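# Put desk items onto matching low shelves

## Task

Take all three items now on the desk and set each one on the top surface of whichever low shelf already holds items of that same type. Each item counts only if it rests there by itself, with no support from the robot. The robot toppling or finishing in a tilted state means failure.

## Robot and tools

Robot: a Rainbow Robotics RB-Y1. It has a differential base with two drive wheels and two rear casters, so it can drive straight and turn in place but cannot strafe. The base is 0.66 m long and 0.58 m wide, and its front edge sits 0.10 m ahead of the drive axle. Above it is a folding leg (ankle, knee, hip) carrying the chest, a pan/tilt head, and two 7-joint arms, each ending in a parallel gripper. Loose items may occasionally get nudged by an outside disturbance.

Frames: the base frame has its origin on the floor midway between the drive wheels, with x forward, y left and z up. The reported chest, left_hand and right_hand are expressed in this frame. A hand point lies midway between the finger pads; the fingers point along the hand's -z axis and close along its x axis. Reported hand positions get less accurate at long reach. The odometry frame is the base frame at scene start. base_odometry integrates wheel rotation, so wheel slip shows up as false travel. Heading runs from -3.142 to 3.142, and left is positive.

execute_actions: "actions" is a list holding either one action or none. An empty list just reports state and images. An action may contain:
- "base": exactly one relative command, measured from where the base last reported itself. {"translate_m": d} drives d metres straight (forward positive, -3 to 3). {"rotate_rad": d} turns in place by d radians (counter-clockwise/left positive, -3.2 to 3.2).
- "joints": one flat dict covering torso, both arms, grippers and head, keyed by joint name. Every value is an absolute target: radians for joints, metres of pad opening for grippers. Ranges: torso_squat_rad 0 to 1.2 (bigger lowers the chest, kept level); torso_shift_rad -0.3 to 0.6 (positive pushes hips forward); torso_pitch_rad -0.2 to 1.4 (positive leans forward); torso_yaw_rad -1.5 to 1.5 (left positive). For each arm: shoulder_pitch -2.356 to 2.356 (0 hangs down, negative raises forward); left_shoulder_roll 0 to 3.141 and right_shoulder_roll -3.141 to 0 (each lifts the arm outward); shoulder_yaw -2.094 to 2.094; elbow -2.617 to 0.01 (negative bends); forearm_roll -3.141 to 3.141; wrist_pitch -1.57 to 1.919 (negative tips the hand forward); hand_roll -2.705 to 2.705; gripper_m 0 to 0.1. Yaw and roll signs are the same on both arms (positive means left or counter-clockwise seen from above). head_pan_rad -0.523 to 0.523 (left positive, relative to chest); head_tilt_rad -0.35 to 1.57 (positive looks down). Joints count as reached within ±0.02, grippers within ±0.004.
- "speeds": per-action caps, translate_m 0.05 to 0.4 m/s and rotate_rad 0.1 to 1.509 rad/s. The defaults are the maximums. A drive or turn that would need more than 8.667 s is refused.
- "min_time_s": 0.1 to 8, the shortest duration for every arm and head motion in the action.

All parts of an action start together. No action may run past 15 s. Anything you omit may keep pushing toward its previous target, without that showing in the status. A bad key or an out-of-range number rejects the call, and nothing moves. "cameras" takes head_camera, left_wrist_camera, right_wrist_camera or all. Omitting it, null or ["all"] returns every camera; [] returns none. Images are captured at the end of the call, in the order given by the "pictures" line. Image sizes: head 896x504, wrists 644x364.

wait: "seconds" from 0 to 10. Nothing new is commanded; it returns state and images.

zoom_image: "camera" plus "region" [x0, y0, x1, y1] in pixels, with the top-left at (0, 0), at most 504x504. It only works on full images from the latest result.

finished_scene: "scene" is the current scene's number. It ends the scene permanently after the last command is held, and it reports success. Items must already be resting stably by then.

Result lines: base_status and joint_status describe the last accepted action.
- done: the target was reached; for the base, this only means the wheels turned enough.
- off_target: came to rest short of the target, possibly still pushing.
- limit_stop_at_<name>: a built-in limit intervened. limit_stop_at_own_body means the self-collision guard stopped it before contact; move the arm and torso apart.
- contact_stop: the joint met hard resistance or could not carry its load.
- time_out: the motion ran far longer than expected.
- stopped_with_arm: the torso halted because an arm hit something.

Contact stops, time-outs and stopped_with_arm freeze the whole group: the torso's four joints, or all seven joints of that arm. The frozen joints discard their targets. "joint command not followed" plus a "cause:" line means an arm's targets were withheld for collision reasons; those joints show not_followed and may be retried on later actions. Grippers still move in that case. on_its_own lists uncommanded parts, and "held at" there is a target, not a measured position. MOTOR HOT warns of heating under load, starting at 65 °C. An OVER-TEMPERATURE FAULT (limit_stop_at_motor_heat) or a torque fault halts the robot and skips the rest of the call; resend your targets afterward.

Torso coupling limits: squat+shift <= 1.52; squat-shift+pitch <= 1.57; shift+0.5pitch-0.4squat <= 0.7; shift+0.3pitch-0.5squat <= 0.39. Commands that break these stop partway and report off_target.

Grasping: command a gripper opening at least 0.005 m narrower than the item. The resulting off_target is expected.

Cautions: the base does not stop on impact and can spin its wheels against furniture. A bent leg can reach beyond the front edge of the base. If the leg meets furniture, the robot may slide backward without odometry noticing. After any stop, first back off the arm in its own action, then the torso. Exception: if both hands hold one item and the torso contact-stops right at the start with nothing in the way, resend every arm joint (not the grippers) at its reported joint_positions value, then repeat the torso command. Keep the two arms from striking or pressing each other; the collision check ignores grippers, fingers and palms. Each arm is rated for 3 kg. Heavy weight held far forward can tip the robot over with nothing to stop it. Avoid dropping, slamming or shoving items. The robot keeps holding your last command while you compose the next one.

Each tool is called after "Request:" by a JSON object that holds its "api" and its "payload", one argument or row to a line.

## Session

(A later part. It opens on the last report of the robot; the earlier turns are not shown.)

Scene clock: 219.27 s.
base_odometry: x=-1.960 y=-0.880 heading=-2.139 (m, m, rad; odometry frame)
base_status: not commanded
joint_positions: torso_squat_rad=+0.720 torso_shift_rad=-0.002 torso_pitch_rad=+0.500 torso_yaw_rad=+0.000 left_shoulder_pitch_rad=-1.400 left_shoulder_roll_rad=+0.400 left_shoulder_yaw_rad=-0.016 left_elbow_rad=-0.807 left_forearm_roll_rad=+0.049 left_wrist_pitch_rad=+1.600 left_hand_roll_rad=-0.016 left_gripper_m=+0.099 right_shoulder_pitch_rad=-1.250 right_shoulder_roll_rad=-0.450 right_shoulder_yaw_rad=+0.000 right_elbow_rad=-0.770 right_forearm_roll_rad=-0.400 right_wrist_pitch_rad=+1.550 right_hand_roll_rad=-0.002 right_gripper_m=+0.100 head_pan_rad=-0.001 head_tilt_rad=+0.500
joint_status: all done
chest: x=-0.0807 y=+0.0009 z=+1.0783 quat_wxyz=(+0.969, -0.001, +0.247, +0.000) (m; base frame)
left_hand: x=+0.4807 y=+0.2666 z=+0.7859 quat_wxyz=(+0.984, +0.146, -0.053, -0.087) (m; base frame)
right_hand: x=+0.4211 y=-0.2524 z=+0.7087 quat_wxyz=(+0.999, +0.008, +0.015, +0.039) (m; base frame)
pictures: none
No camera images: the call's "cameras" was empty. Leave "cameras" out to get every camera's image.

Request:
{"api": "execute_actions", "payload": {
  "actions": [
    {"joints":{"torso_squat_rad":0.35}}
  ],
  "cameras": []
}}

Request:
{"api": "execute_actions", "payload": {
  "actions": [
    {"base":{"translate_m":-0.4},"joints":{"torso_pitch_rad":0.3,"left_shoulder_roll_rad":0.14,"left_shoulder_pitch_rad":-1.35,"left_wrist_pitch_rad":1.65}}
  ],
  "cameras": []
}}

Request:
{"api": "execute_actions", "payload": {
  "actions": [
    {"base":{"rotate_rad":2.139}}
  ],
  "cameras": []
}}

Request:
{"api": "execute_actions", "payload": {
  "actions": [
    {"base":{"translate_m":2.9}}
  ],
  "cameras": []
}}

Request:
{"api": "execute_actions", "payload": {
  "actions": [
    {"base":{"translate_m":0.4}}
  ],
  "cameras": []
}}

Request:
{"api": "execute_actions", "payload": {
  "actions": [
    {"base":{"rotate_rad":-0.564}}
  ],
  "cameras": []
}}

Request:
{"api": "execute_actions", "payload": {
  "actions": [
    {"base":{"translate_m":0.38},"joints":{"torso_pitch_rad":0.5}}
  ],
  "cameras": ["left_wrist_camera"]
}}

Scene clock: 228.77 s.
base_odometry: x=-1.960 y=-0.880 heading=-2.139 (m, m, rad; odometry frame)
base_status: not commanded
joint_positions: torso_squat_rad=+0.350 torso_shift_rad=-0.002 torso_pitch_rad=+0.500 torso_yaw_rad=+0.000 left_shoulder_pitch_rad=-1.400 left_shoulder_roll_rad=+0.400 left_shoulder_yaw_rad=-0.016 left_elbow_rad=-0.807 left_forearm_roll_rad=+0.049 left_wrist_pitch_rad=+1.600 left_hand_roll_rad=-0.016 left_gripper_m=+0.099 right_shoulder_pitch_rad=-1.250 right_shoulder_roll_rad=-0.450 right_shoulder_yaw_rad=+0.000 right_elbow_rad=-0.770 right_forearm_roll_rad=-0.400 right_wrist_pitch_rad=+1.550 right_hand_roll_rad=-0.002 right_gripper_m=+0.100 head_pan_rad=-0.001 head_tilt_rad=+0.500
joint_status: all done
chest: x=-0.0811 y=+0.0009 z=+1.2096 quat_wxyz=(+0.969, -0.001, +0.247, +0.000) (m; base frame)
left_hand: x=+0.4804 y=+0.2667 z=+0.9172 quat_wxyz=(+0.984, +0.146, -0.053, -0.087) (m; base frame)
right_hand: x=+0.4208 y=-0.2524 z=+0.8401 quat_wxyz=(+0.999, +0.008, +0.015, +0.039) (m; base frame)
pictures: none
No camera images: the call's "cameras" was empty. Leave "cameras" out to get every camera's image.

Scene clock: 231.13 s.
base_odometry: x=-1.745 y=-0.543 heading=-2.138 (m, m, rad; odometry frame)
base_status: done
joint_positions: torso_squat_rad=+0.350 torso_shift_rad=-0.002 torso_pitch_rad=+0.300 torso_yaw_rad=+0.000 left_shoulder_pitch_rad=-1.350 left_shoulder_roll_rad=+0.140 left_shoulder_yaw_rad=-0.016 left_elbow_rad=-0.807 left_forearm_roll_rad=+0.049 left_wrist_pitch_rad=+1.650 left_hand_roll_rad=-0.016 left_gripper_m=+0.099 right_shoulder_pitch_rad=-1.250 right_shoulder_roll_rad=-0.450 right_shoulder_yaw_rad=+0.000 right_elbow_rad=-0.770 right_forearm_roll_rad=-0.400 right_wrist_pitch_rad=+1.550 right_hand_roll_rad=-0.002 right_gripper_m=+0.100 head_pan_rad=-0.001 head_tilt_rad=+0.500
joint_status: all done
chest: x=-0.1380 y=+0.0009 z=+1.2337 quat_wxyz=(+0.989, -0.001, +0.149, +0.000) (m; base frame)
left_hand: x=+0.4157 y=+0.1255 z=+0.9845 quat_wxyz=(+0.979, +0.081, -0.080, -0.168) (m; base frame)
right_hand: x=+0.4275 y=-0.2521 z=+0.9714 quat_wxyz=(+0.996, +0.004, -0.085, +0.040) (m; base frame)
pictures: none
No camera images: the call's "cameras" was empty. Leave "cameras" out to get every camera's image.

Scene clock: 235.60 s.
base_odometry: x=-1.745 y=-0.543 heading=+0.000 (m, m, rad; odometry frame)
base_status: done
joint_positions: torso_squat_rad=+0.350 torso_shift_rad=-0.002 torso_pitch_rad=+0.300 torso_yaw_rad=+0.000 left_shoulder_pitch_rad=-1.350 left_shoulder_roll_rad=+0.140 left_shoulder_yaw_rad=-0.016 left_elbow_rad=-0.807 left_forearm_roll_rad=+0.049 left_wrist_pitch_rad=+1.650 left_hand_roll_rad=-0.016 left_gripper_m=+0.099 right_shoulder_pitch_rad=-1.250 right_shoulder_roll_rad=-0.450 right_shoulder_yaw_rad=+0.000 right_elbow_rad=-0.770 right_forearm_roll_rad=-0.400 right_wrist_pitch_rad=+1.550 right_hand_roll_rad=-0.002 right_gripper_m=+0.100 head_pan_rad=-0.001 head_tilt_rad=+0.500
joint_status: not commanded
chest: x=-0.1380 y=+0.0009 z=+1.2337 quat_wxyz=(+0.989, -0.001, +0.149, +0.000) (m; base frame)
left_hand: x=+0.4157 y=+0.1256 z=+0.9845 quat_wxyz=(+0.979, +0.081, -0.080, -0.167) (m; base frame)
right_hand: x=+0.4275 y=-0.2521 z=+0.9714 quat_wxyz=(+0.996, +0.004, -0.085, +0.040) (m; base frame)
pictures: none
No camera images: the call's "cameras" was empty. Leave "cameras" out to get every camera's image.

Scene clock: 244.20 s.
base_odometry: x=+1.155 y=-0.542 heading=+0.001 (m, m, rad; odometry frame)
base_status: done
joint_positions: torso_squat_rad=+0.350 torso_shift_rad=-0.002 torso_pitch_rad=+0.300 torso_yaw_rad=+0.000 left_shoulder_pitch_rad=-1.350 left_shoulder_roll_rad=+0.140 left_shoulder_yaw_rad=-0.016 left_elbow_rad=-0.807 left_forearm_roll_rad=+0.049 left_wrist_pitch_rad=+1.650 left_hand_roll_rad=-0.016 left_gripper_m=+0.099 right_shoulder_pitch_rad=-1.250 right_shoulder_roll_rad=-0.450 right_shoulder_yaw_rad=+0.000 right_elbow_rad=-0.770 right_forearm_roll_rad=-0.400 right_wrist_pitch_rad=+1.550 right_hand_roll_rad=-0.002 right_gripper_m=+0.100 head_pan_rad=-0.001 head_tilt_rad=+0.500
joint_status: not commanded
chest: x=-0.1379 y=+0.0009 z=+1.2337 quat_wxyz=(+0.989, -0.001, +0.149, +0.000) (m; base frame)
left_hand: x=+0.4157 y=+0.1256 z=+0.9844 quat_wxyz=(+0.979, +0.081, -0.080, -0.167) (m; base frame)
right_hand: x=+0.4275 y=-0.2521 z=+0.9713 quat_wxyz=(+0.996, +0.004, -0.085, +0.040) (m; base frame)
pictures: none
No camera images: the call's "cameras" was empty. Leave "cameras" out to get every camera's image.

Scene clock: 246.77 s.
base_odometry: x=+1.555 y=-0.541 heading=+0.001 (m, m, rad; odometry frame)
base_status: done
joint_positions: torso_squat_rad=+0.350 torso_shift_rad=-0.002 torso_pitch_rad=+0.300 torso_yaw_rad=+0.000 left_shoulder_pitch_rad=-1.350 left_shoulder_roll_rad=+0.140 left_shoulder_yaw_rad=-0.016 left_elbow_rad=-0.807 left_forearm_roll_rad=+0.049 left_wrist_pitch_rad=+1.650 left_hand_roll_rad=-0.016 left_gripper_m=+0.099 right_shoulder_pitch_rad=-1.250 right_shoulder_roll_rad=-0.450 right_shoulder_yaw_rad=+0.000 right_elbow_rad=-0.770 right_forearm_roll_rad=-0.400 right_wrist_pitch_rad=+1.550 right_hand_roll_rad=-0.002 right_gripper_m=+0.100 head_pan_rad=-0.001 head_tilt_rad=+0.500
joint_status: not commanded
chest: x=-0.1380 y=+0.0009 z=+1.2337 quat_wxyz=(+0.989, -0.001, +0.149, +0.000) (m; base frame)
left_hand: x=+0.4157 y=+0.1256 z=+0.9844 quat_wxyz=(+0.979, +0.081, -0.080, -0.167) (m; base frame)
right_hand: x=+0.4275 y=-0.2521 z=+0.9714 quat_wxyz=(+0.996, +0.004, -0.085, +0.040) (m; base frame)
pictures: none
No camera images: the call's "cameras" was empty. Leave "cameras" out to get every camera's image.

Scene clock: 249.23 s.
base_odometry: x=+1.555 y=-0.541 heading=-0.563 (m, m, rad; odometry frame)
base_status: done
joint_positions: torso_squat_rad=+0.350 torso_shift_rad=-0.002 torso_pitch_rad=+0.300 torso_yaw_rad=+0.000 left_shoulder_pitch_rad=-1.350 left_shoulder_roll_rad=+0.140 left_shoulder_yaw_rad=-0.016 left_elbow_rad=-0.807 left_forearm_roll_rad=+0.049 left_wrist_pitch_rad=+1.650 left_hand_roll_rad=-0.016 left_gripper_m=+0.099 right_shoulder_pitch_rad=-1.250 right_shoulder_roll_rad=-0.450 right_shoulder_yaw_rad=+0.000 right_elbow_rad=-0.770 right_forearm_roll_rad=-0.400 right_wrist_pitch_rad=+1.550 right_hand_roll_rad=-0.002 right_gripper_m=+0.100 head_pan_rad=-0.001 head_tilt_rad=+0.500
joint_status: not commanded
chest: x=-0.1379 y=+0.0010 z=+1.2337 quat_wxyz=(+0.989, -0.001, +0.149, +0.000) (m; base frame)
left_hand: x=+0.4157 y=+0.1256 z=+0.9844 quat_wxyz=(+0.979, +0.081, -0.080, -0.167) (m; base frame)
right_hand: x=+0.4275 y=-0.2521 z=+0.9714 quat_wxyz=(+0.996, +0.004, -0.085, +0.040) (m; base frame)
pictures: none
No camera images: the call's "cameras" was empty. Leave "cameras" out to get every camera's image.

Scene clock: 251.53 s.
base_odometry: x=+1.876 y=-0.744 heading=-0.563 (m, m, rad; odometry frame)
base_status: done
joint_positions: torso_squat_rad=+0.350 torso_shift_rad=-0.002 torso_pitch_rad=+0.500 torso_yaw_rad=+0.000 left_shoulder_pitch_rad=-1.350 left_shoulder_roll_rad=+0.140 left_shoulder_yaw_rad=-0.016 left_elbow_rad=-0.807 left_forearm_roll_rad=+0.049 left_wrist_pitch_rad=+1.650 left_hand_roll_rad=-0.016 left_gripper_m=+0.099 right_shoulder_pitch_rad=-1.250 right_shoulder_roll_rad=-0.450 right_shoulder_yaw_rad=+0.000 right_elbow_rad=-0.770 right_forearm_roll_rad=-0.400 right_wrist_pitch_rad=+1.550 right_hand_roll_rad=-0.002 right_gripper_m=+0.100 head_pan_rad=-0.001 head_tilt_rad=+0.500
joint_status: all done
chest: x=-0.0810 y=+0.0009 z=+1.2096 quat_wxyz=(+0.969, -0.001, +0.247, +0.000) (m; base frame)
left_hand: x=+0.4120 y=+0.1255 z=+0.8553 quat_wxyz=(+0.982, +0.064, +0.019, -0.175) (m; base frame)
right_hand: x=+0.4210 y=-0.2522 z=+0.8402 quat_wxyz=(+0.999, +0.008, +0.015, +0.039) (m; base frame)
pictures: left_wrist_camera
Images, in order (width x height): left_wrist_camera 644x364.

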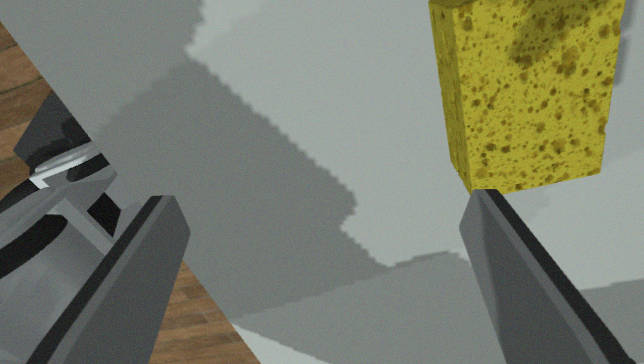

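Request:
{"api": "execute_actions", "payload": {
  "actions": [
    {"base":{"translate_m":0.04},"joints":{"left_shoulder_roll_rad":0.23,"left_forearm_roll_rad":0.15}}
  ],
  "cameras": ["left_wrist_camera"]
}}

Scene clock: 254.27 s.
base_odometry: x=+1.910 y=-0.766 heading=-0.563 (m, m, rad; odometry frame)
base_status: done
joint_positions: torso_squat_rad=+0.350 torso_shift_rad=-0.002 torso_pitch_rad=+0.500 torso_yaw_rad=+0.000 left_shoulder_pitch_rad=-1.350 left_shoulder_roll_rad=+0.230 left_shoulder_yaw_rad=-0.016 left_elbow_rad=-0.807 left_forearm_roll_rad=+0.150 left_wrist_pitch_rad=+1.650 left_hand_roll_rad=-0.016 left_gripper_m=+0.099 right_shoulder_pitch_rad=-1.250 right_shoulder_roll_rad=-0.450 right_shoulder_yaw_rad=+0.000 right_elbow_rad=-0.770 right_forearm_roll_rad=-0.400 right_wrist_pitch_rad=+1.550 right_hand_roll_rad=-0.002 right_gripper_m=+0.100 head_pan_rad=-0.001 head_tilt_rad=+0.500
joint_status: all done
chest: x=-0.0810 y=+0.0009 z=+1.2096 quat_wxyz=(+0.969, -0.001, +0.247, +0.000) (m; base frame)
left_hand: x=+0.4227 y=+0.1566 z=+0.8622 quat_wxyz=(+0.988, +0.044, +0.018, -0.145) (m; base frame)
right_hand: x=+0.4210 y=-0.2522 z=+0.8401 quat_wxyz=(+0.999, +0.008, +0.015, +0.039) (m; base frame)
pictures: left_wrist_camera
Images, in order (width x height): left_wrist_camera 644x364.

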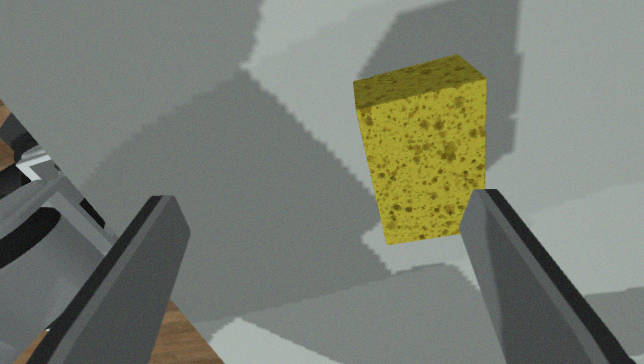

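Request:
{"api": "execute_actions", "payload": {
  "actions": [
    {"base":{"translate_m":0.03},"joints":{"left_shoulder_roll_rad":0.27,"left_forearm_roll_rad":0.19,"left_hand_roll_rad":0.2}}
  ],
  "cameras": []
}}

Request:
{"api": "execute_actions", "payload": {
  "actions": [
    {"joints":{"torso_squat_rad":0.65}}
  ],
  "cameras": ["left_wrist_camera"]
}}

Request:
{"api": "execute_actions", "payload": {
  "actions": [
    {"joints":{"left_gripper_m":0.0}}
  ],
  "cameras": []
}}

Scene clock: 257.60 s.
base_odometry: x=+1.936 y=-0.782 heading=-0.563 (m, m, rad; odometry frame)
base_status: done
joint_positions: torso_squat_rad=+0.350 torso_shift_rad=-0.002 torso_pitch_rad=+0.500 torso_yaw_rad=+0.000 left_shoulder_pitch_rad=-1.350 left_shoulder_roll_rad=+0.270 left_shoulder_yaw_rad=-0.016 left_elbow_rad=-0.807 left_forearm_roll_rad=+0.190 left_wrist_pitch_rad=+1.650 left_hand_roll_rad=+0.200 left_gripper_m=+0.099 right_shoulder_pitch_rad=-1.250 right_shoulder_roll_rad=-0.450 right_shoulder_yaw_rad=+0.000 right_elbow_rad=-0.770 right_forearm_roll_rad=-0.400 right_wrist_pitch_rad=+1.550 right_hand_roll_rad=-0.002 right_gripper_m=+0.100 head_pan_rad=-0.001 head_tilt_rad=+0.500
joint_status: all done
chest: x=-0.0810 y=+0.0009 z=+1.2096 quat_wxyz=(+0.969, -0.001, +0.247, +0.000) (m; base frame)
left_hand: x=+0.4274 y=+0.1713 z=+0.8662 quat_wxyz=(+0.999, +0.039, +0.012, -0.025) (m; base frame)
right_hand: x=+0.4210 y=-0.2522 z=+0.8401 quat_wxyz=(+0.999, +0.008, +0.015, +0.039) (m; base frame)
pictures: none
No camera images: the call's "cameras" was empty. Leave "cameras" out to get every camera's image.

Scene clock: 259.77 s.
base_odometry: x=+1.935 y=-0.782 heading=-0.563 (m, m, rad; odometry frame)
base_status: not commanded
joint_positions: torso_squat_rad=+0.641 torso_shift_rad=-0.005 torso_pitch_rad=+0.493 torso_yaw_rad=-0.001 left_shoulder_pitch_rad=-1.350 left_shoulder_roll_rad=+0.270 left_shoulder_yaw_rad=-0.016 left_elbow_rad=-0.806 left_forearm_roll_rad=+0.190 left_wrist_pitch_rad=+1.650 left_hand_roll_rad=+0.200 left_gripper_m=+0.099 right_shoulder_pitch_rad=-1.255 right_shoulder_roll_rad=-0.452 right_shoulder_yaw_rad=-0.001 right_elbow_rad=-0.773 right_forearm_roll_rad=-0.400 right_wrist_pitch_rad=+1.550 right_hand_roll_rad=-0.002 right_gripper_m=+0.100 head_pan_rad=-0.001 head_tilt_rad=+0.500
joint_status: torso_squat_rad contact_stop (moved +0.291 of +0.300)
chest: x=-0.0844 y=+0.0011 z=+1.1141 quat_wxyz=(+0.970, -0.001, +0.244, -0.001) (m; base frame)
left_hand: x=+0.4266 y=+0.1709 z=+0.7743 quat_wxyz=(+0.999, +0.039, +0.008, -0.025) (m; base frame)
right_hand: x=+0.4235 y=-0.2525 z=+0.7520 quat_wxyz=(+0.999, +0.008, +0.006, +0.039) (m; base frame)
pictures: left_wrist_camera
Images, in order (width x height): left_wrist_camera 644x364.

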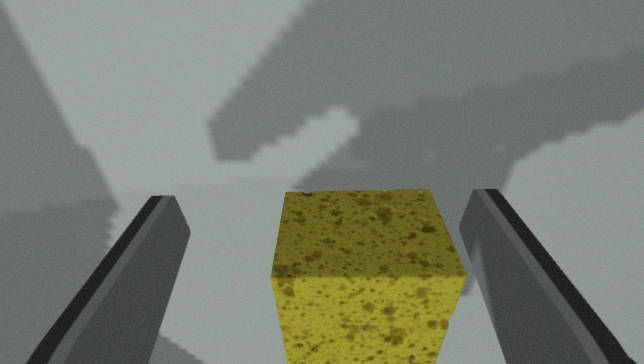

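not run: a stop came earlier in this reply.

Right hand touched the desk; raise it and close left.

Request:
{"api": "execute_actions", "payload": {
  "actions": [
    {"joints":{"right_shoulder_pitch_rad":-1.5,"left_gripper_m":0.0}}
  ],
  "cameras": []
}}

Scene clock: 262.53 s.
base_odometry: x=+1.936 y=-0.782 heading=-0.563 (m, m, rad; odometry frame)
base_status: not commanded
joint_positions: torso_squat_rad=+0.641 torso_shift_rad=-0.004 torso_pitch_rad=+0.495 torso_yaw_rad=-0.001 left_shoulder_pitch_rad=-1.350 left_shoulder_roll_rad=+0.270 left_shoulder_yaw_rad=-0.016 left_elbow_rad=-0.807 left_forearm_roll_rad=+0.190 left_wrist_pitch_rad=+1.650 left_hand_roll_rad=+0.200 left_gripper_m=+0.000 right_shoulder_pitch_rad=-1.500 right_shoulder_roll_rad=-0.450 right_shoulder_yaw_rad=+0.000 right_elbow_rad=-0.770 right_forearm_roll_rad=-0.400 right_wrist_pitch_rad=+1.550 right_hand_roll_rad=-0.002 right_gripper_m=+0.100 head_pan_rad=-0.001 head_tilt_rad=+0.500
joint_status: all done
chest: x=-0.0835 y=+0.0009 z=+1.1139 quat_wxyz=(+0.970, -0.001, +0.245, +0.000) (m; base frame)
left_hand: x=+0.4268 y=+0.1708 z=+0.7732 quat_wxyz=(+0.999, +0.039, +0.009, -0.025) (m; base frame)
right_hand: x=+0.5101 y=-0.1985 z=+0.8679 quat_wxyz=(+0.991, +0.023, -0.106, +0.078) (m; base frame)
pictures: none
No camera images: the call's "cameras" was empty. Leave "cameras" out to get every camera's image.

Missed (too far +y). Shift back.

Request:
{"api": "execute_actions", "payload": {
  "actions": [
    {"joints":{"left_gripper_m":0.1}}
  ],
  "cameras": []
}}

Request:
{"api": "execute_actions", "payload": {
  "actions": [
    {"joints":{"left_shoulder_roll_rad":0.19,"left_forearm_roll_rad":0.11}}
  ],
  "cameras": ["left_wrist_camera"]
}}

Request:
{"api": "execute_actions", "payload": {
  "actions": [
    {"joints":{"left_gripper_m":0.0}}
  ],
  "cameras": []
}}

Scene clock: 266.80 s.
base_odometry: x=+1.936 y=-0.782 heading=-0.563 (m, m, rad; odometry frame)
base_status: not commanded
joint_positions: torso_squat_rad=+0.641 torso_shift_rad=-0.004 torso_pitch_rad=+0.495 torso_yaw_rad=-0.001 left_shoulder_pitch_rad=-1.350 left_shoulder_roll_rad=+0.270 left_shoulder_yaw_rad=-0.016 left_elbow_rad=-0.807 left_forearm_roll_rad=+0.190 left_wrist_pitch_rad=+1.650 left_hand_roll_rad=+0.200 left_gripper_m=+0.099 right_shoulder_pitch_rad=-1.500 right_shoulder_roll_rad=-0.450 right_shoulder_yaw_rad=+0.000 right_elbow_rad=-0.770 right_forearm_roll_rad=-0.400 right_wrist_pitch_rad=+1.550 right_hand_roll_rad=-0.002 right_gripper_m=+0.100 head_pan_rad=-0.001 head_tilt_rad=+0.500
joint_status: all done
chest: x=-0.0835 y=+0.0009 z=+1.1139 quat_wxyz=(+0.970, -0.001, +0.245, +0.000) (m; base frame)
left_hand: x=+0.4268 y=+0.1708 z=+0.7732 quat_wxyz=(+0.999, +0.039, +0.009, -0.025) (m; base frame)
right_hand: x=+0.5101 y=-0.1985 z=+0.8679 quat_wxyz=(+0.991, +0.023, -0.106, +0.078) (m; base frame)
pictures: none
No camera images: the call's "cameras" was empty. Leave "cameras" out to get every camera's image.

Scene clock: 267.63 s.
base_odometry: x=+1.935 y=-0.782 heading=-0.563 (m, m, rad; odometry frame)
base_status: not commanded
joint_positions: torso_squat_rad=+0.641 torso_shift_rad=-0.004 torso_pitch_rad=+0.495 torso_yaw_rad=-0.001 left_shoulder_pitch_rad=-1.350 left_shoulder_roll_rad=+0.190 left_shoulder_yaw_rad=-0.016 left_elbow_rad=-0.807 left_forearm_roll_rad=+0.110 left_wrist_pitch_rad=+1.650 left_hand_roll_rad=+0.200 left_gripper_m=+0.099 right_shoulder_pitch_rad=-1.500 right_shoulder_roll_rad=-0.450 right_shoulder_yaw_rad=+0.000 right_elbow_rad=-0.770 right_forearm_roll_rad=-0.400 right_wrist_pitch_rad=+1.550 right_hand_roll_rad=-0.002 right_gripper_m=+0.100 head_pan_rad=-0.001 head_tilt_rad=+0.500
joint_status: all done
chest: x=-0.0835 y=+0.0009 z=+1.1139 quat_wxyz=(+0.970, -0.001, +0.245, +0.000) (m; base frame)
left_hand: x=+0.4172 y=+0.1412 z=+0.7656 quat_wxyz=(+0.997, +0.052, +0.011, -0.052) (m; base frame)
right_hand: x=+0.5101 y=-0.1984 z=+0.8678 quat_wxyz=(+0.991, +0.023, -0.106, +0.078) (m; base frame)
pictures: left_wrist_camera
Images, in order (width x height): left_wrist_camera 644x364.

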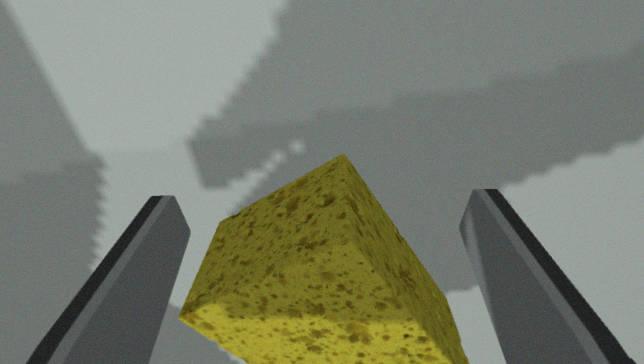

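Scene clock: 269.10 s.
base_odometry: x=+1.935 y=-0.782 heading=-0.563 (m, m, rad; odometry frame)
base_status: not commanded
joint_positions: torso_squat_rad=+0.641 torso_shift_rad=-0.004 torso_pitch_rad=+0.495 torso_yaw_rad=-0.001 left_shoulder_pitch_rad=-1.350 left_shoulder_roll_rad=+0.190 left_shoulder_yaw_rad=-0.016 left_elbow_rad=-0.807 left_forearm_roll_rad=+0.110 left_wrist_pitch_rad=+1.650 left_hand_roll_rad=+0.200 left_gripper_m=+0.000 right_shoulder_pitch_rad=-1.500 right_shoulder_roll_rad=-0.450 right_shoulder_yaw_rad=+0.000 right_elbow_rad=-0.770 right_forearm_roll_rad=-0.400 right_wrist_pitch_rad=+1.550 right_hand_roll_rad=-0.002 right_gripper_m=+0.100 head_pan_rad=-0.001 head_tilt_rad=+0.500
joint_status: all done
chest: x=-0.0835 y=+0.0009 z=+1.1139 quat_wxyz=(+0.970, -0.001, +0.245, +0.000) (m; base frame)
left_hand: x=+0.4172 y=+0.1412 z=+0.7656 quat_wxyz=(+0.997, +0.052, +0.011, -0.052) (m; base frame)
right_hand: x=+0.5101 y=-0.1984 z=+0.8678 quat_wxyz=(+0.991, +0.023, -0.106, +0.078) (m; base frame)
pictures: none
No camera images: the call's "cameras" was empty. Leave "cameras" out to get every camera's image.

Sponge got pushed. Rise and look.

Request:
{"api": "execute_actions", "payload": {
  "actions": [
    {"joints":{"left_gripper_m":0.1,"torso_squat_rad":0.4,"left_shoulder_roll_rad":0.1,"left_forearm_roll_rad":0.03}}
  ],
  "cameras": ["left_wrist_camera"]
}}

Scene clock: 272.87 s.
base_odometry: x=+1.935 y=-0.782 heading=-0.563 (m, m, rad; odometry frame)
base_status: not commanded
joint_positions: torso_squat_rad=+0.400 torso_shift_rad=-0.004 torso_pitch_rad=+0.495 torso_yaw_rad=-0.001 left_shoulder_pitch_rad=-1.350 left_shoulder_roll_rad=+0.100 left_shoulder_yaw_rad=-0.016 left_elbow_rad=-0.807 left_forearm_roll_rad=+0.030 left_wrist_pitch_rad=+1.650 left_hand_roll_rad=+0.200 left_gripper_m=+0.099 right_shoulder_pitch_rad=-1.500 right_shoulder_roll_rad=-0.450 right_shoulder_yaw_rad=+0.000 right_elbow_rad=-0.770 right_forearm_roll_rad=-0.400 right_wrist_pitch_rad=+1.550 right_hand_roll_rad=-0.002 right_gripper_m=+0.100 head_pan_rad=-0.001 head_tilt_rad=+0.500
joint_status: all done
chest: x=-0.0838 y=+0.0009 z=+1.1976 quat_wxyz=(+0.970, -0.001, +0.245, +0.000) (m; base frame)
left_hand: x=+0.4041 y=+0.1058 z=+0.8429 quat_wxyz=(+0.995, +0.062, +0.011, -0.082) (m; base frame)
right_hand: x=+0.5096 y=-0.1984 z=+0.9512 quat_wxyz=(+0.991, +0.023, -0.106, +0.078) (m; base frame)
pictures: left_wrist_camera
Images, in order (width x height): left_wrist_camera 644x364.

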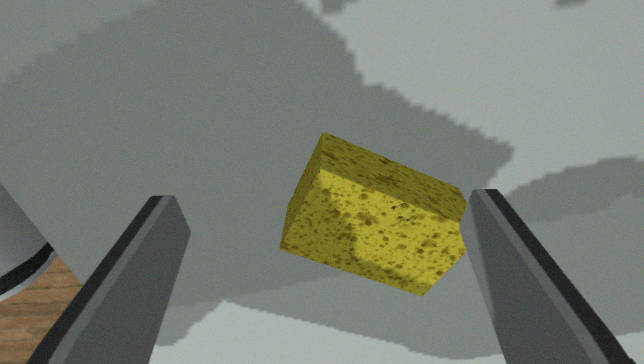

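Request:
{"api": "execute_actions", "payload": {
  "actions": [
    {"joints":{"left_hand_roll_rad":1.33,"torso_squat_rad":0.5}}
  ],
  "cameras": ["left_wrist_camera"]
}}

Scene clock: 279.10 s.
base_odometry: x=+1.936 y=-0.782 heading=-0.563 (m, m, rad; odometry frame)
base_status: not commanded
joint_positions: torso_squat_rad=+0.500 torso_shift_rad=-0.004 torso_pitch_rad=+0.495 torso_yaw_rad=-0.001 left_shoulder_pitch_rad=-1.350 left_shoulder_roll_rad=+0.100 left_shoulder_yaw_rad=-0.016 left_elbow_rad=-0.807 left_forearm_roll_rad=+0.030 left_wrist_pitch_rad=+1.650 left_hand_roll_rad=+1.330 left_gripper_m=+0.099 right_shoulder_pitch_rad=-1.500 right_shoulder_roll_rad=-0.450 right_shoulder_yaw_rad=+0.000 right_elbow_rad=-0.770 right_forearm_roll_rad=-0.400 right_wrist_pitch_rad=+1.550 right_hand_roll_rad=-0.002 right_gripper_m=+0.100 head_pan_rad=-0.001 head_tilt_rad=+0.500
joint_status: all done
chest: x=-0.0837 y=+0.0009 z=+1.1671 quat_wxyz=(+0.970, -0.001, +0.245, +0.000) (m; base frame)
left_hand: x=+0.4042 y=+0.1058 z=+0.8125 quat_wxyz=(+0.884, +0.058, -0.024, +0.463) (m; base frame)
right_hand: x=+0.5098 y=-0.1984 z=+0.9208 quat_wxyz=(+0.991, +0.023, -0.106, +0.078) (m; base frame)
pictures: left_wrist_camera
Images, in order (width x height): left_wrist_camera 644x364.

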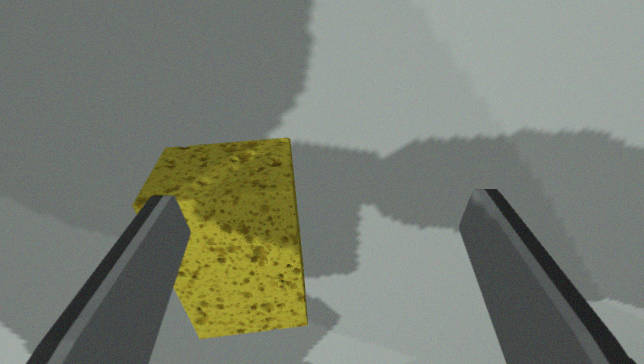

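Request:
{"api": "execute_actions", "payload": {
  "actions": [
    {"joints":{"left_shoulder_roll_rad":0.0,"left_forearm_roll_rad":-0.07}}
  ],
  "cameras": []
}}

Request:
{"api": "execute_actions", "payload": {
  "actions": [
    {"joints":{"torso_squat_rad":0.63}}
  ],
  "cameras": ["left_wrist_camera"]
}}

Scene clock: 282.73 s.
base_odometry: x=+1.935 y=-0.782 heading=-0.563 (m, m, rad; odometry frame)
base_status: not commanded
joint_positions: torso_squat_rad=+0.500 torso_shift_rad=-0.004 torso_pitch_rad=+0.495 torso_yaw_rad=-0.001 left_shoulder_pitch_rad=-1.350 left_shoulder_roll_rad=+0.000 left_shoulder_yaw_rad=-0.016 left_elbow_rad=-0.807 left_forearm_roll_rad=-0.070 left_wrist_pitch_rad=+1.650 left_hand_roll_rad=+1.330 left_gripper_m=+0.099 right_shoulder_pitch_rad=-1.500 right_shoulder_roll_rad=-0.450 right_shoulder_yaw_rad=+0.000 right_elbow_rad=-0.770 right_forearm_roll_rad=-0.400 right_wrist_pitch_rad=+1.550 right_hand_roll_rad=-0.002 right_gripper_m=+0.100 head_pan_rad=-0.001 head_tilt_rad=+0.500
joint_status: all done
chest: x=-0.0837 y=+0.0009 z=+1.1671 quat_wxyz=(+0.970, -0.001, +0.245, +0.000) (m; base frame)
left_hand: x=+0.3895 y=+0.0688 z=+0.8091 quat_wxyz=(+0.898, +0.069, -0.035, +0.432) (m; base frame)
right_hand: x=+0.5098 y=-0.1984 z=+0.9208 quat_wxyz=(+0.991, +0.023, -0.106, +0.078) (m; base frame)
pictures: none
No camera images: the call's "cameras" was empty. Leave "cameras" out to get every camera's image.

Scene clock: 283.93 s.
base_odometry: x=+1.936 y=-0.782 heading=-0.563 (m, m, rad; odometry frame)
base_status: not commanded
joint_positions: torso_squat_rad=+0.630 torso_shift_rad=-0.004 torso_pitch_rad=+0.495 torso_yaw_rad=-0.001 left_shoulder_pitch_rad=-1.350 left_shoulder_roll_rad=+0.000 left_shoulder_yaw_rad=-0.016 left_elbow_rad=-0.807 left_forearm_roll_rad=-0.070 left_wrist_pitch_rad=+1.650 left_hand_roll_rad=+1.330 left_gripper_m=+0.099 right_shoulder_pitch_rad=-1.500 right_shoulder_roll_rad=-0.450 right_shoulder_yaw_rad=+0.000 right_elbow_rad=-0.770 right_forearm_roll_rad=-0.400 right_wrist_pitch_rad=+1.550 right_hand_roll_rad=-0.002 right_gripper_m=+0.100 head_pan_rad=-0.001 head_tilt_rad=+0.500
joint_status: all done
chest: x=-0.0835 y=+0.0008 z=+1.1185 quat_wxyz=(+0.970, -0.001, +0.245, +0.000) (m; base frame)
left_hand: x=+0.3898 y=+0.0688 z=+0.7604 quat_wxyz=(+0.898, +0.069, -0.035, +0.432) (m; base frame)
right_hand: x=+0.5100 y=-0.1984 z=+0.8721 quat_wxyz=(+0.991, +0.023, -0.106, +0.078) (m; base frame)
pictures: left_wrist_camera
Images, in order (width x height): left_wrist_camera 644x364.

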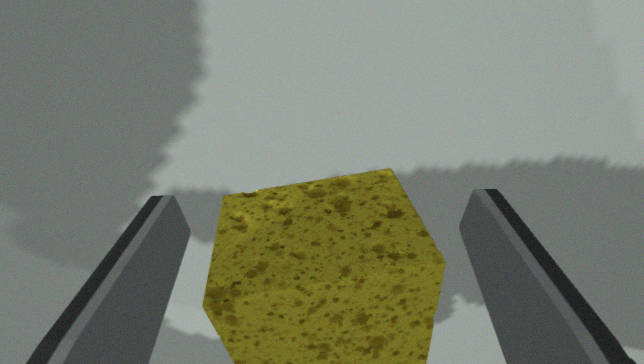

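Request:
{"api": "execute_actions", "payload": {
  "actions": [
    {"joints":{"left_gripper_m":0.0}}
  ],
  "cameras": []
}}

Scene clock: 286.57 s.
base_odometry: x=+1.936 y=-0.782 heading=-0.563 (m, m, rad; odometry frame)
base_status: not commanded
joint_positions: torso_squat_rad=+0.630 torso_shift_rad=-0.004 torso_pitch_rad=+0.495 torso_yaw_rad=-0.001 left_shoulder_pitch_rad=-1.350 left_shoulder_roll_rad=+0.000 left_shoulder_yaw_rad=-0.016 left_elbow_rad=-0.807 left_forearm_roll_rad=-0.070 left_wrist_pitch_rad=+1.650 left_hand_roll_rad=+1.330 left_gripper_m=+0.060 right_shoulder_pitch_rad=-1.500 right_shoulder_roll_rad=-0.450 right_shoulder_yaw_rad=+0.000 right_elbow_rad=-0.770 right_forearm_roll_rad=-0.400 right_wrist_pitch_rad=+1.550 right_hand_roll_rad=-0.002 right_gripper_m=+0.100 head_pan_rad=-0.001 head_tilt_rad=+0.500
joint_status: left_gripper_m off_target (ended at +0.060, target +0.000)
chest: x=-0.0835 y=+0.0008 z=+1.1185 quat_wxyz=(+0.970, -0.001, +0.245, +0.000) (m; base frame)
left_hand: x=+0.3898 y=+0.0688 z=+0.7604 quat_wxyz=(+0.898, +0.069, -0.035, +0.432) (m; base frame)
right_hand: x=+0.5100 y=-0.1984 z=+0.8721 quat_wxyz=(+0.991, +0.023, -0.106, +0.078) (m; base frame)
pictures: none
No camera images: the call's "cameras" was empty. Leave "cameras" out to get every camera's image.

Request:
{"api": "execute_actions", "payload": {
  "actions": [
    {"joints":{"torso_squat_rad":0.35}}
  ],
  "cameras": []
}}

Request:
{"api": "execute_actions", "payload": {
  "actions": [
    {"base":{"translate_m":-0.5},"joints":{"torso_pitch_rad":0.3,"left_shoulder_roll_rad":0.3,"left_forearm_roll_rad":0.2,"left_hand_roll_rad":0.2,"right_elbow_rad":-1.5,"right_wrist_pitch_rad":1.9}}
  ],
  "cameras": []
}}

Request:
{"api": "execute_actions", "payload": {
  "actions": [
    {"base":{"rotate_rad":2.983}}
  ],
  "cameras": []
}}

Request:
{"api": "execute_actions", "payload": {
  "actions": [
    {"base":{"translate_m":2.0}}
  ],
  "cameras": []
}}

Request:
{"api": "execute_actions", "payload": {
  "actions": [
    {"base":{"translate_m":1.95}}
  ],
  "cameras": []
}}

Request:
{"api": "execute_actions", "payload": {
  "actions": [
    {"base":{"rotate_rad":0.158}}
  ],
  "cameras": ["head_camera"]
}}

Scene clock: 297.60 s.
base_odometry: x=+1.935 y=-0.782 heading=-0.563 (m, m, rad; odometry frame)
base_status: not commanded
joint_positions: torso_squat_rad=+0.350 torso_shift_rad=-0.004 torso_pitch_rad=+0.495 torso_yaw_rad=-0.001 left_shoulder_pitch_rad=-1.350 left_shoulder_roll_rad=+0.000 left_shoulder_yaw_rad=-0.016 left_elbow_rad=-0.807 left_forearm_roll_rad=-0.070 left_wrist_pitch_rad=+1.650 left_hand_roll_rad=+1.330 left_gripper_m=+0.060 right_shoulder_pitch_rad=-1.500 right_shoulder_roll_rad=-0.450 right_shoulder_yaw_rad=+0.000 right_elbow_rad=-0.770 right_forearm_roll_rad=-0.400 right_wrist_pitch_rad=+1.550 right_hand_roll_rad=-0.002 right_gripper_m=+0.100 head_pan_rad=-0.001 head_tilt_rad=+0.500
joint_status: all done
chest: x=-0.0839 y=+0.0009 z=+1.2104 quat_wxyz=(+0.970, -0.001, +0.245, +0.000) (m; base frame)
left_hand: x=+0.3894 y=+0.0689 z=+0.8523 quat_wxyz=(+0.898, +0.069, -0.035, +0.432) (m; base frame)
right_hand: x=+0.5096 y=-0.1984 z=+0.9640 quat_wxyz=(+0.991, +0.023, -0.106, +0.078) (m; base frame)
pictures: none
No camera images: the call's "cameras" was empty. Leave "cameras" out to get every camera's image.

Scene clock: 300.23 s.
base_odometry: x=+1.512 y=-0.515 heading=-0.561 (m, m, rad; odometry frame)
base_status: done
joint_positions: torso_squat_rad=+0.350 torso_shift_rad=-0.004 torso_pitch_rad=+0.300 torso_yaw_rad=-0.001 left_shoulder_pitch_rad=-1.350 left_shoulder_roll_rad=+0.300 left_shoulder_yaw_rad=-0.016 left_elbow_rad=-0.807 left_forearm_roll_rad=+0.200 left_wrist_pitch_rad=+1.650 left_hand_roll_rad=+0.200 left_gripper_m=+0.060 right_shoulder_pitch_rad=-1.500 right_shoulder_roll_rad=-0.450 right_shoulder_yaw_rad=+0.000 right_elbow_rad=-1.500 right_forearm_roll_rad=-0.400 right_wrist_pitch_rad=+1.900 right_hand_roll_rad=-0.002 right_gripper_m=+0.100 head_pan_rad=-0.001 head_tilt_rad=+0.500
joint_status: all done
chest: x=-0.1394 y=+0.0010 z=+1.2337 quat_wxyz=(+0.989, -0.001, +0.149, +0.000) (m; base frame)
left_hand: x=+0.4308 y=+0.1866 z=+1.0027 quat_wxyz=(+0.995, +0.045, -0.091, -0.010) (m; base frame)
right_hand: x=+0.4394 y=-0.1351 z=+1.2827 quat_wxyz=(+0.911, -0.020, -0.358, +0.205) (m; base frame)
pictures: none
No camera images: the call's "cameras" was empty. Leave "cameras" out to get every camera's image.

Scene clock: 305.47 s.
base_odometry: x=+1.512 y=-0.515 heading=+2.421 (m, m, rad; odometry frame)
base_status: done
joint_positions: torso_squat_rad=+0.350 torso_shift_rad=-0.004 torso_pitch_rad=+0.300 torso_yaw_rad=-0.001 left_shoulder_pitch_rad=-1.350 left_shoulder_roll_rad=+0.300 left_shoulder_yaw_rad=-0.016 left_elbow_rad=-0.807 left_forearm_roll_rad=+0.200 left_wrist_pitch_rad=+1.650 left_hand_roll_rad=+0.200 left_gripper_m=+0.060 right_shoulder_pitch_rad=-1.500 right_shoulder_roll_rad=-0.450 right_shoulder_yaw_rad=+0.000 right_elbow_rad=-1.500 right_forearm_roll_rad=-0.400 right_wrist_pitch_rad=+1.900 right_hand_roll_rad=-0.002 right_gripper_m=+0.100 head_pan_rad=-0.001 head_tilt_rad=+0.500
joint_status: not commanded
chest: x=-0.1394 y=+0.0009 z=+1.2337 quat_wxyz=(+0.989, -0.001, +0.149, +0.000) (m; base frame)
left_hand: x=+0.4308 y=+0.1865 z=+1.0027 quat_wxyz=(+0.995, +0.045, -0.091, -0.010) (m; base frame)
right_hand: x=+0.4394 y=-0.1351 z=+1.2827 quat_wxyz=(+0.911, -0.020, -0.358, +0.205) (m; base frame)
pictures: none
No camera images: the call's "cameras" was empty. Leave "cameras" out to get every camera's image.

Scene clock: 311.93 s.
base_odometry: x=+0.009 y=+0.804 heading=+2.421 (m, m, rad; odometry frame)
base_status: done
joint_positions: torso_squat_rad=+0.350 torso_shift_rad=-0.004 torso_pitch_rad=+0.300 torso_yaw_rad=-0.001 left_shoulder_pitch_rad=-1.350 left_shoulder_roll_rad=+0.300 left_shoulder_yaw_rad=-0.016 left_elbow_rad=-0.807 left_forearm_roll_rad=+0.200 left_wrist_pitch_rad=+1.650 left_hand_roll_rad=+0.200 left_gripper_m=+0.060 right_shoulder_pitch_rad=-1.500 right_shoulder_roll_rad=-0.450 right_shoulder_yaw_rad=+0.000 right_elbow_rad=-1.500 right_forearm_roll_rad=-0.400 right_wrist_pitch_rad=+1.900 right_hand_roll_rad=-0.002 right_gripper_m=+0.100 head_pan_rad=-0.001 head_tilt_rad=+0.500
joint_status: not commanded
chest: x=-0.1393 y=+0.0009 z=+1.2337 quat_wxyz=(+0.989, -0.001, +0.149, +0.000) (m; base frame)
left_hand: x=+0.4309 y=+0.1865 z=+1.0026 quat_wxyz=(+0.995, +0.045, -0.091, -0.010) (m; base frame)
right_hand: x=+0.4395 y=-0.1351 z=+1.2826 quat_wxyz=(+0.911, -0.020, -0.358, +0.205) (m; base frame)
pictures: none
No camera images: the call's "cameras" was empty. Leave "cameras" out to get every camera's image.

Scene clock: 322.23 s.
base_odometry: x=-1.456 y=+2.089 heading=+2.420 (m, m, rad; odometry frame)
base_status: translate_m time_out (by the wheels' count: +1.948 of +1.950)
joint_positions: torso_squat_rad=+0.350 torso_shift_rad=-0.005 torso_pitch_rad=+0.298 torso_yaw_rad=-0.001 left_shoulder_pitch_rad=-1.350 left_shoulder_roll_rad=+0.300 left_shoulder_yaw_rad=-0.016 left_elbow_rad=-0.807 left_forearm_roll_rad=+0.200 left_wrist_pitch_rad=+1.650 left_hand_roll_rad=+0.200 left_gripper_m=+0.060 right_shoulder_pitch_rad=-1.501 right_shoulder_roll_rad=-0.450 right_shoulder_yaw_rad=+0.000 right_elbow_rad=-1.501 right_forearm_roll_rad=-0.401 right_wrist_pitch_rad=+1.901 right_hand_roll_rad=-0.002 right_gripper_m=+0.099 head_pan_rad=-0.001 head_tilt_rad=+0.500
joint_status: not commanded
chest: x=-0.1404 y=+0.0009 z=+1.2338 quat_wxyz=(+0.989, -0.001, +0.149, -0.001) (m; base frame)
left_hand: x=+0.4302 y=+0.1862 z=+1.0037 quat_wxyz=(+0.995, +0.045, -0.092, -0.010) (m; base frame)
right_hand: x=+0.4379 y=-0.1350 z=+1.2837 quat_wxyz=(+0.910, -0.020, -0.358, +0.206) (m; base frame)
pictures: none
No camera images: the call's "cameras" was empty. Leave "cameras" out to get every camera's image.

not run: a stop came earlier in this reply.

Request:
{"api": "execute_actions", "payload": {
  "actions": [],
  "cameras": ["head_camera"]
}}

Scene clock: 323.37 s.
base_odometry: x=-1.456 y=+2.089 heading=+2.420 (m, m, rad; odometry frame)
base_status: translate_m time_out (by the wheels' count: +1.948 of +1.950)
joint_positions: torso_squat_rad=+0.350 torso_shift_rad=-0.005 torso_pitch_rad=+0.298 torso_yaw_rad=-0.001 left_shoulder_pitch_rad=-1.350 left_shoulder_roll_rad=+0.300 left_shoulder_yaw_rad=-0.016 left_elbow_rad=-0.807 left_forearm_roll_rad=+0.200 left_wrist_pitch_rad=+1.650 left_hand_roll_rad=+0.200 left_gripper_m=+0.060 right_shoulder_pitch_rad=-1.501 right_shoulder_roll_rad=-0.450 right_shoulder_yaw_rad=+0.000 right_elbow_rad=-1.501 right_forearm_roll_rad=-0.401 right_wrist_pitch_rad=+1.901 right_hand_roll_rad=-0.002 right_gripper_m=+0.099 head_pan_rad=-0.001 head_tilt_rad=+0.500
joint_status: not commanded
chest: x=-0.1404 y=+0.0009 z=+1.2338 quat_wxyz=(+0.989, -0.001, +0.149, -0.001) (m; base frame)
left_hand: x=+0.4302 y=+0.1862 z=+1.0037 quat_wxyz=(+0.995, +0.045, -0.092, -0.010) (m; base frame)
right_hand: x=+0.4379 y=-0.1350 z=+1.2837 quat_wxyz=(+0.910, -0.020, -0.358, +0.206) (m; base frame)
pictures: head_camera
Images, in order (width x height): head_camera 896x504.

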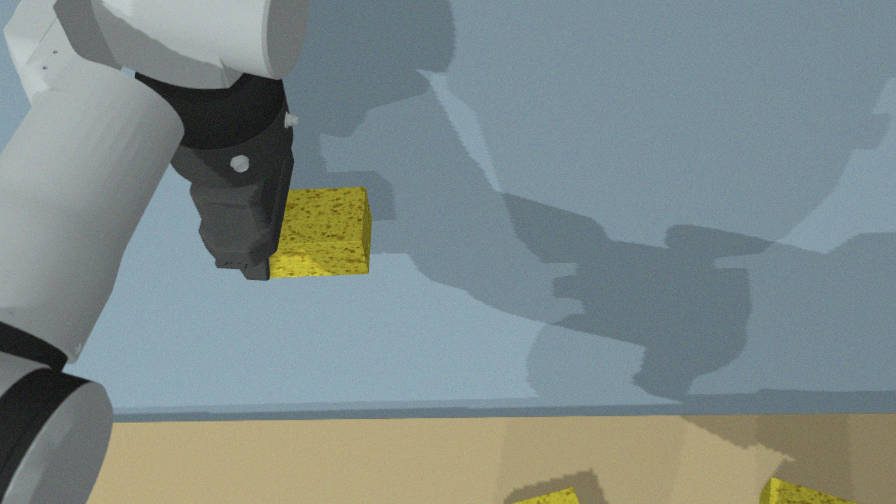

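Bumped the shelf. Back off a little and place.

Request:
{"api": "execute_actions", "payload": {
  "actions": [
    {"base":{"translate_m":-0.17},"joints":{"torso_pitch_rad":0.5}}
  ],
  "cameras": []
}}

Request:
{"api": "execute_actions", "payload": {
  "actions": [
    {"joints":{"torso_squat_rad":0.75}}
  ],
  "cameras": ["left_wrist_camera"]
}}

Scene clock: 327.77 s.
base_odometry: x=-1.328 y=+1.977 heading=+2.421 (m, m, rad; odometry frame)
base_status: done
joint_positions: torso_squat_rad=+0.350 torso_shift_rad=-0.004 torso_pitch_rad=+0.500 torso_yaw_rad=-0.001 left_shoulder_pitch_rad=-1.350 left_shoulder_roll_rad=+0.300 left_shoulder_yaw_rad=-0.016 left_elbow_rad=-0.807 left_forearm_roll_rad=+0.200 left_wrist_pitch_rad=+1.650 left_hand_roll_rad=+0.200 left_gripper_m=+0.060 right_shoulder_pitch_rad=-1.500 right_shoulder_roll_rad=-0.450 right_shoulder_yaw_rad=+0.000 right_elbow_rad=-1.500 right_forearm_roll_rad=-0.400 right_wrist_pitch_rad=+1.900 right_hand_roll_rad=-0.002 right_gripper_m=+0.100 head_pan_rad=-0.001 head_tilt_rad=+0.500
joint_status: all done
chest: x=-0.0824 y=+0.0009 z=+1.2096 quat_wxyz=(+0.969, -0.001, +0.247, +0.000) (m; base frame)
left_hand: x=+0.4305 y=+0.1863 z=+0.8699 quat_wxyz=(+0.999, +0.043, +0.009, -0.015) (m; base frame)
right_hand: x=+0.4945 y=-0.1351 z=+1.1427 quat_wxyz=(+0.942, +0.000, -0.265, +0.206) (m; base frame)
pictures: none
No camera images: the call's "cameras" was empty. Leave "cameras" out to get every camera's image.

Scene clock: 329.87 s.
base_odometry: x=-1.328 y=+1.977 heading=+2.421 (m, m, rad; odometry frame)
base_status: not commanded
joint_positions: torso_squat_rad=+0.750 torso_shift_rad=-0.004 torso_pitch_rad=+0.500 torso_yaw_rad=-0.001 left_shoulder_pitch_rad=-1.350 left_shoulder_roll_rad=+0.300 left_shoulder_yaw_rad=-0.016 left_elbow_rad=-0.807 left_forearm_roll_rad=+0.200 left_wrist_pitch_rad=+1.650 left_hand_roll_rad=+0.200 left_gripper_m=+0.060 right_shoulder_pitch_rad=-1.500 right_shoulder_roll_rad=-0.450 right_shoulder_yaw_rad=+0.000 right_elbow_rad=-1.500 right_forearm_roll_rad=-0.400 right_wrist_pitch_rad=+1.900 right_hand_roll_rad=-0.002 right_gripper_m=+0.100 head_pan_rad=-0.001 head_tilt_rad=+0.500
joint_status: all done
chest: x=-0.0818 y=+0.0008 z=+1.0642 quat_wxyz=(+0.969, -0.001, +0.247, +0.000) (m; base frame)
left_hand: x=+0.4311 y=+0.1862 z=+0.7245 quat_wxyz=(+0.999, +0.043, +0.009, -0.015) (m; base frame)
right_hand: x=+0.4951 y=-0.1352 z=+0.9972 quat_wxyz=(+0.942, +0.000, -0.265, +0.206) (m; base frame)
pictures: left_wrist_camera
Images, in order (width x height): left_wrist_camera 644x364.

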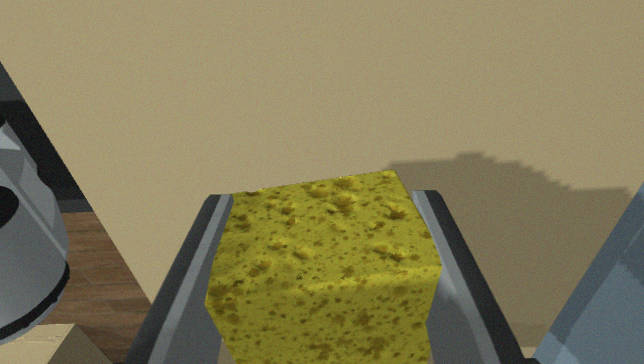

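Request:
{"api": "execute_actions", "payload": {
  "actions": [
    {"joints":{"left_gripper_m":0.1}}
  ],
  "cameras": []
}}

Request:
{"api": "execute_actions", "payload": {
  "actions": [
    {"joints":{"torso_squat_rad":0.35}}
  ],
  "cameras": []
}}

Request:
{"api": "finished_scene", "payload": {
  "scene": 1
}}

Scene clock: 333.67 s.
base_odometry: x=-1.328 y=+1.977 heading=+2.421 (m, m, rad; odometry frame)
base_status: not commanded
joint_positions: torso_squat_rad=+0.750 torso_shift_rad=-0.004 torso_pitch_rad=+0.500 torso_yaw_rad=-0.001 left_shoulder_pitch_rad=-1.350 left_shoulder_roll_rad=+0.300 left_shoulder_yaw_rad=-0.016 left_elbow_rad=-0.807 left_forearm_roll_rad=+0.200 left_wrist_pitch_rad=+1.650 left_hand_roll_rad=+0.200 left_gripper_m=+0.099 right_shoulder_pitch_rad=-1.500 right_shoulder_roll_rad=-0.450 right_shoulder_yaw_rad=+0.000 right_elbow_rad=-1.500 right_forearm_roll_rad=-0.400 right_wrist_pitch_rad=+1.900 right_hand_roll_rad=-0.002 right_gripper_m=+0.100 head_pan_rad=-0.001 head_tilt_rad=+0.500
joint_status: all done
chest: x=-0.0818 y=+0.0008 z=+1.0642 quat_wxyz=(+0.969, -0.001, +0.247, +0.000) (m; base frame)
left_hand: x=+0.4311 y=+0.1862 z=+0.7245 quat_wxyz=(+0.999, +0.043, +0.009, -0.015) (m; base frame)
right_hand: x=+0.4951 y=-0.1352 z=+0.9972 quat_wxyz=(+0.942, +0.000, -0.265, +0.206) (m; base frame)
pictures: none
No camera images: the call's "cameras" was empty. Leave "cameras" out to get every camera's image.

Scene clock: 335.80 s.
base_odometry: x=-1.328 y=+1.976 heading=+2.421 (m, m, rad; odometry frame)
base_status: not commanded
joint_positions: torso_squat_rad=+0.350 torso_shift_rad=-0.004 torso_pitch_rad=+0.500 torso_yaw_rad=-0.001 left_shoulder_pitch_rad=-1.350 left_shoulder_roll_rad=+0.300 left_shoulder_yaw_rad=-0.016 left_elbow_rad=-0.807 left_forearm_roll_rad=+0.200 left_wrist_pitch_rad=+1.650 left_hand_roll_rad=+0.200 left_gripper_m=+0.099 right_shoulder_pitch_rad=-1.500 right_shoulder_roll_rad=-0.450 right_shoulder_yaw_rad=+0.000 right_elbow_rad=-1.500 right_forearm_roll_rad=-0.400 right_wrist_pitch_rad=+1.900 right_hand_roll_rad=-0.002 right_gripper_m=+0.100 head_pan_rad=-0.001 head_tilt_rad=+0.500
joint_status: all done
chest: x=-0.0824 y=+0.0009 z=+1.2096 quat_wxyz=(+0.969, -0.001, +0.247, +0.000) (m; base frame)
left_hand: x=+0.4305 y=+0.1863 z=+0.8699 quat_wxyz=(+0.999, +0.043, +0.009, -0.015) (m; base frame)
right_hand: x=+0.4945 y=-0.1351 z=+1.1426 quat_wxyz=(+0.942, +0.000, -0.265, +0.206) (m; base frame)
pictures: none
No camera images: the call's "cameras" was empty. Leave "cameras" out to get every camera's image.

The scene is finished: the task was done.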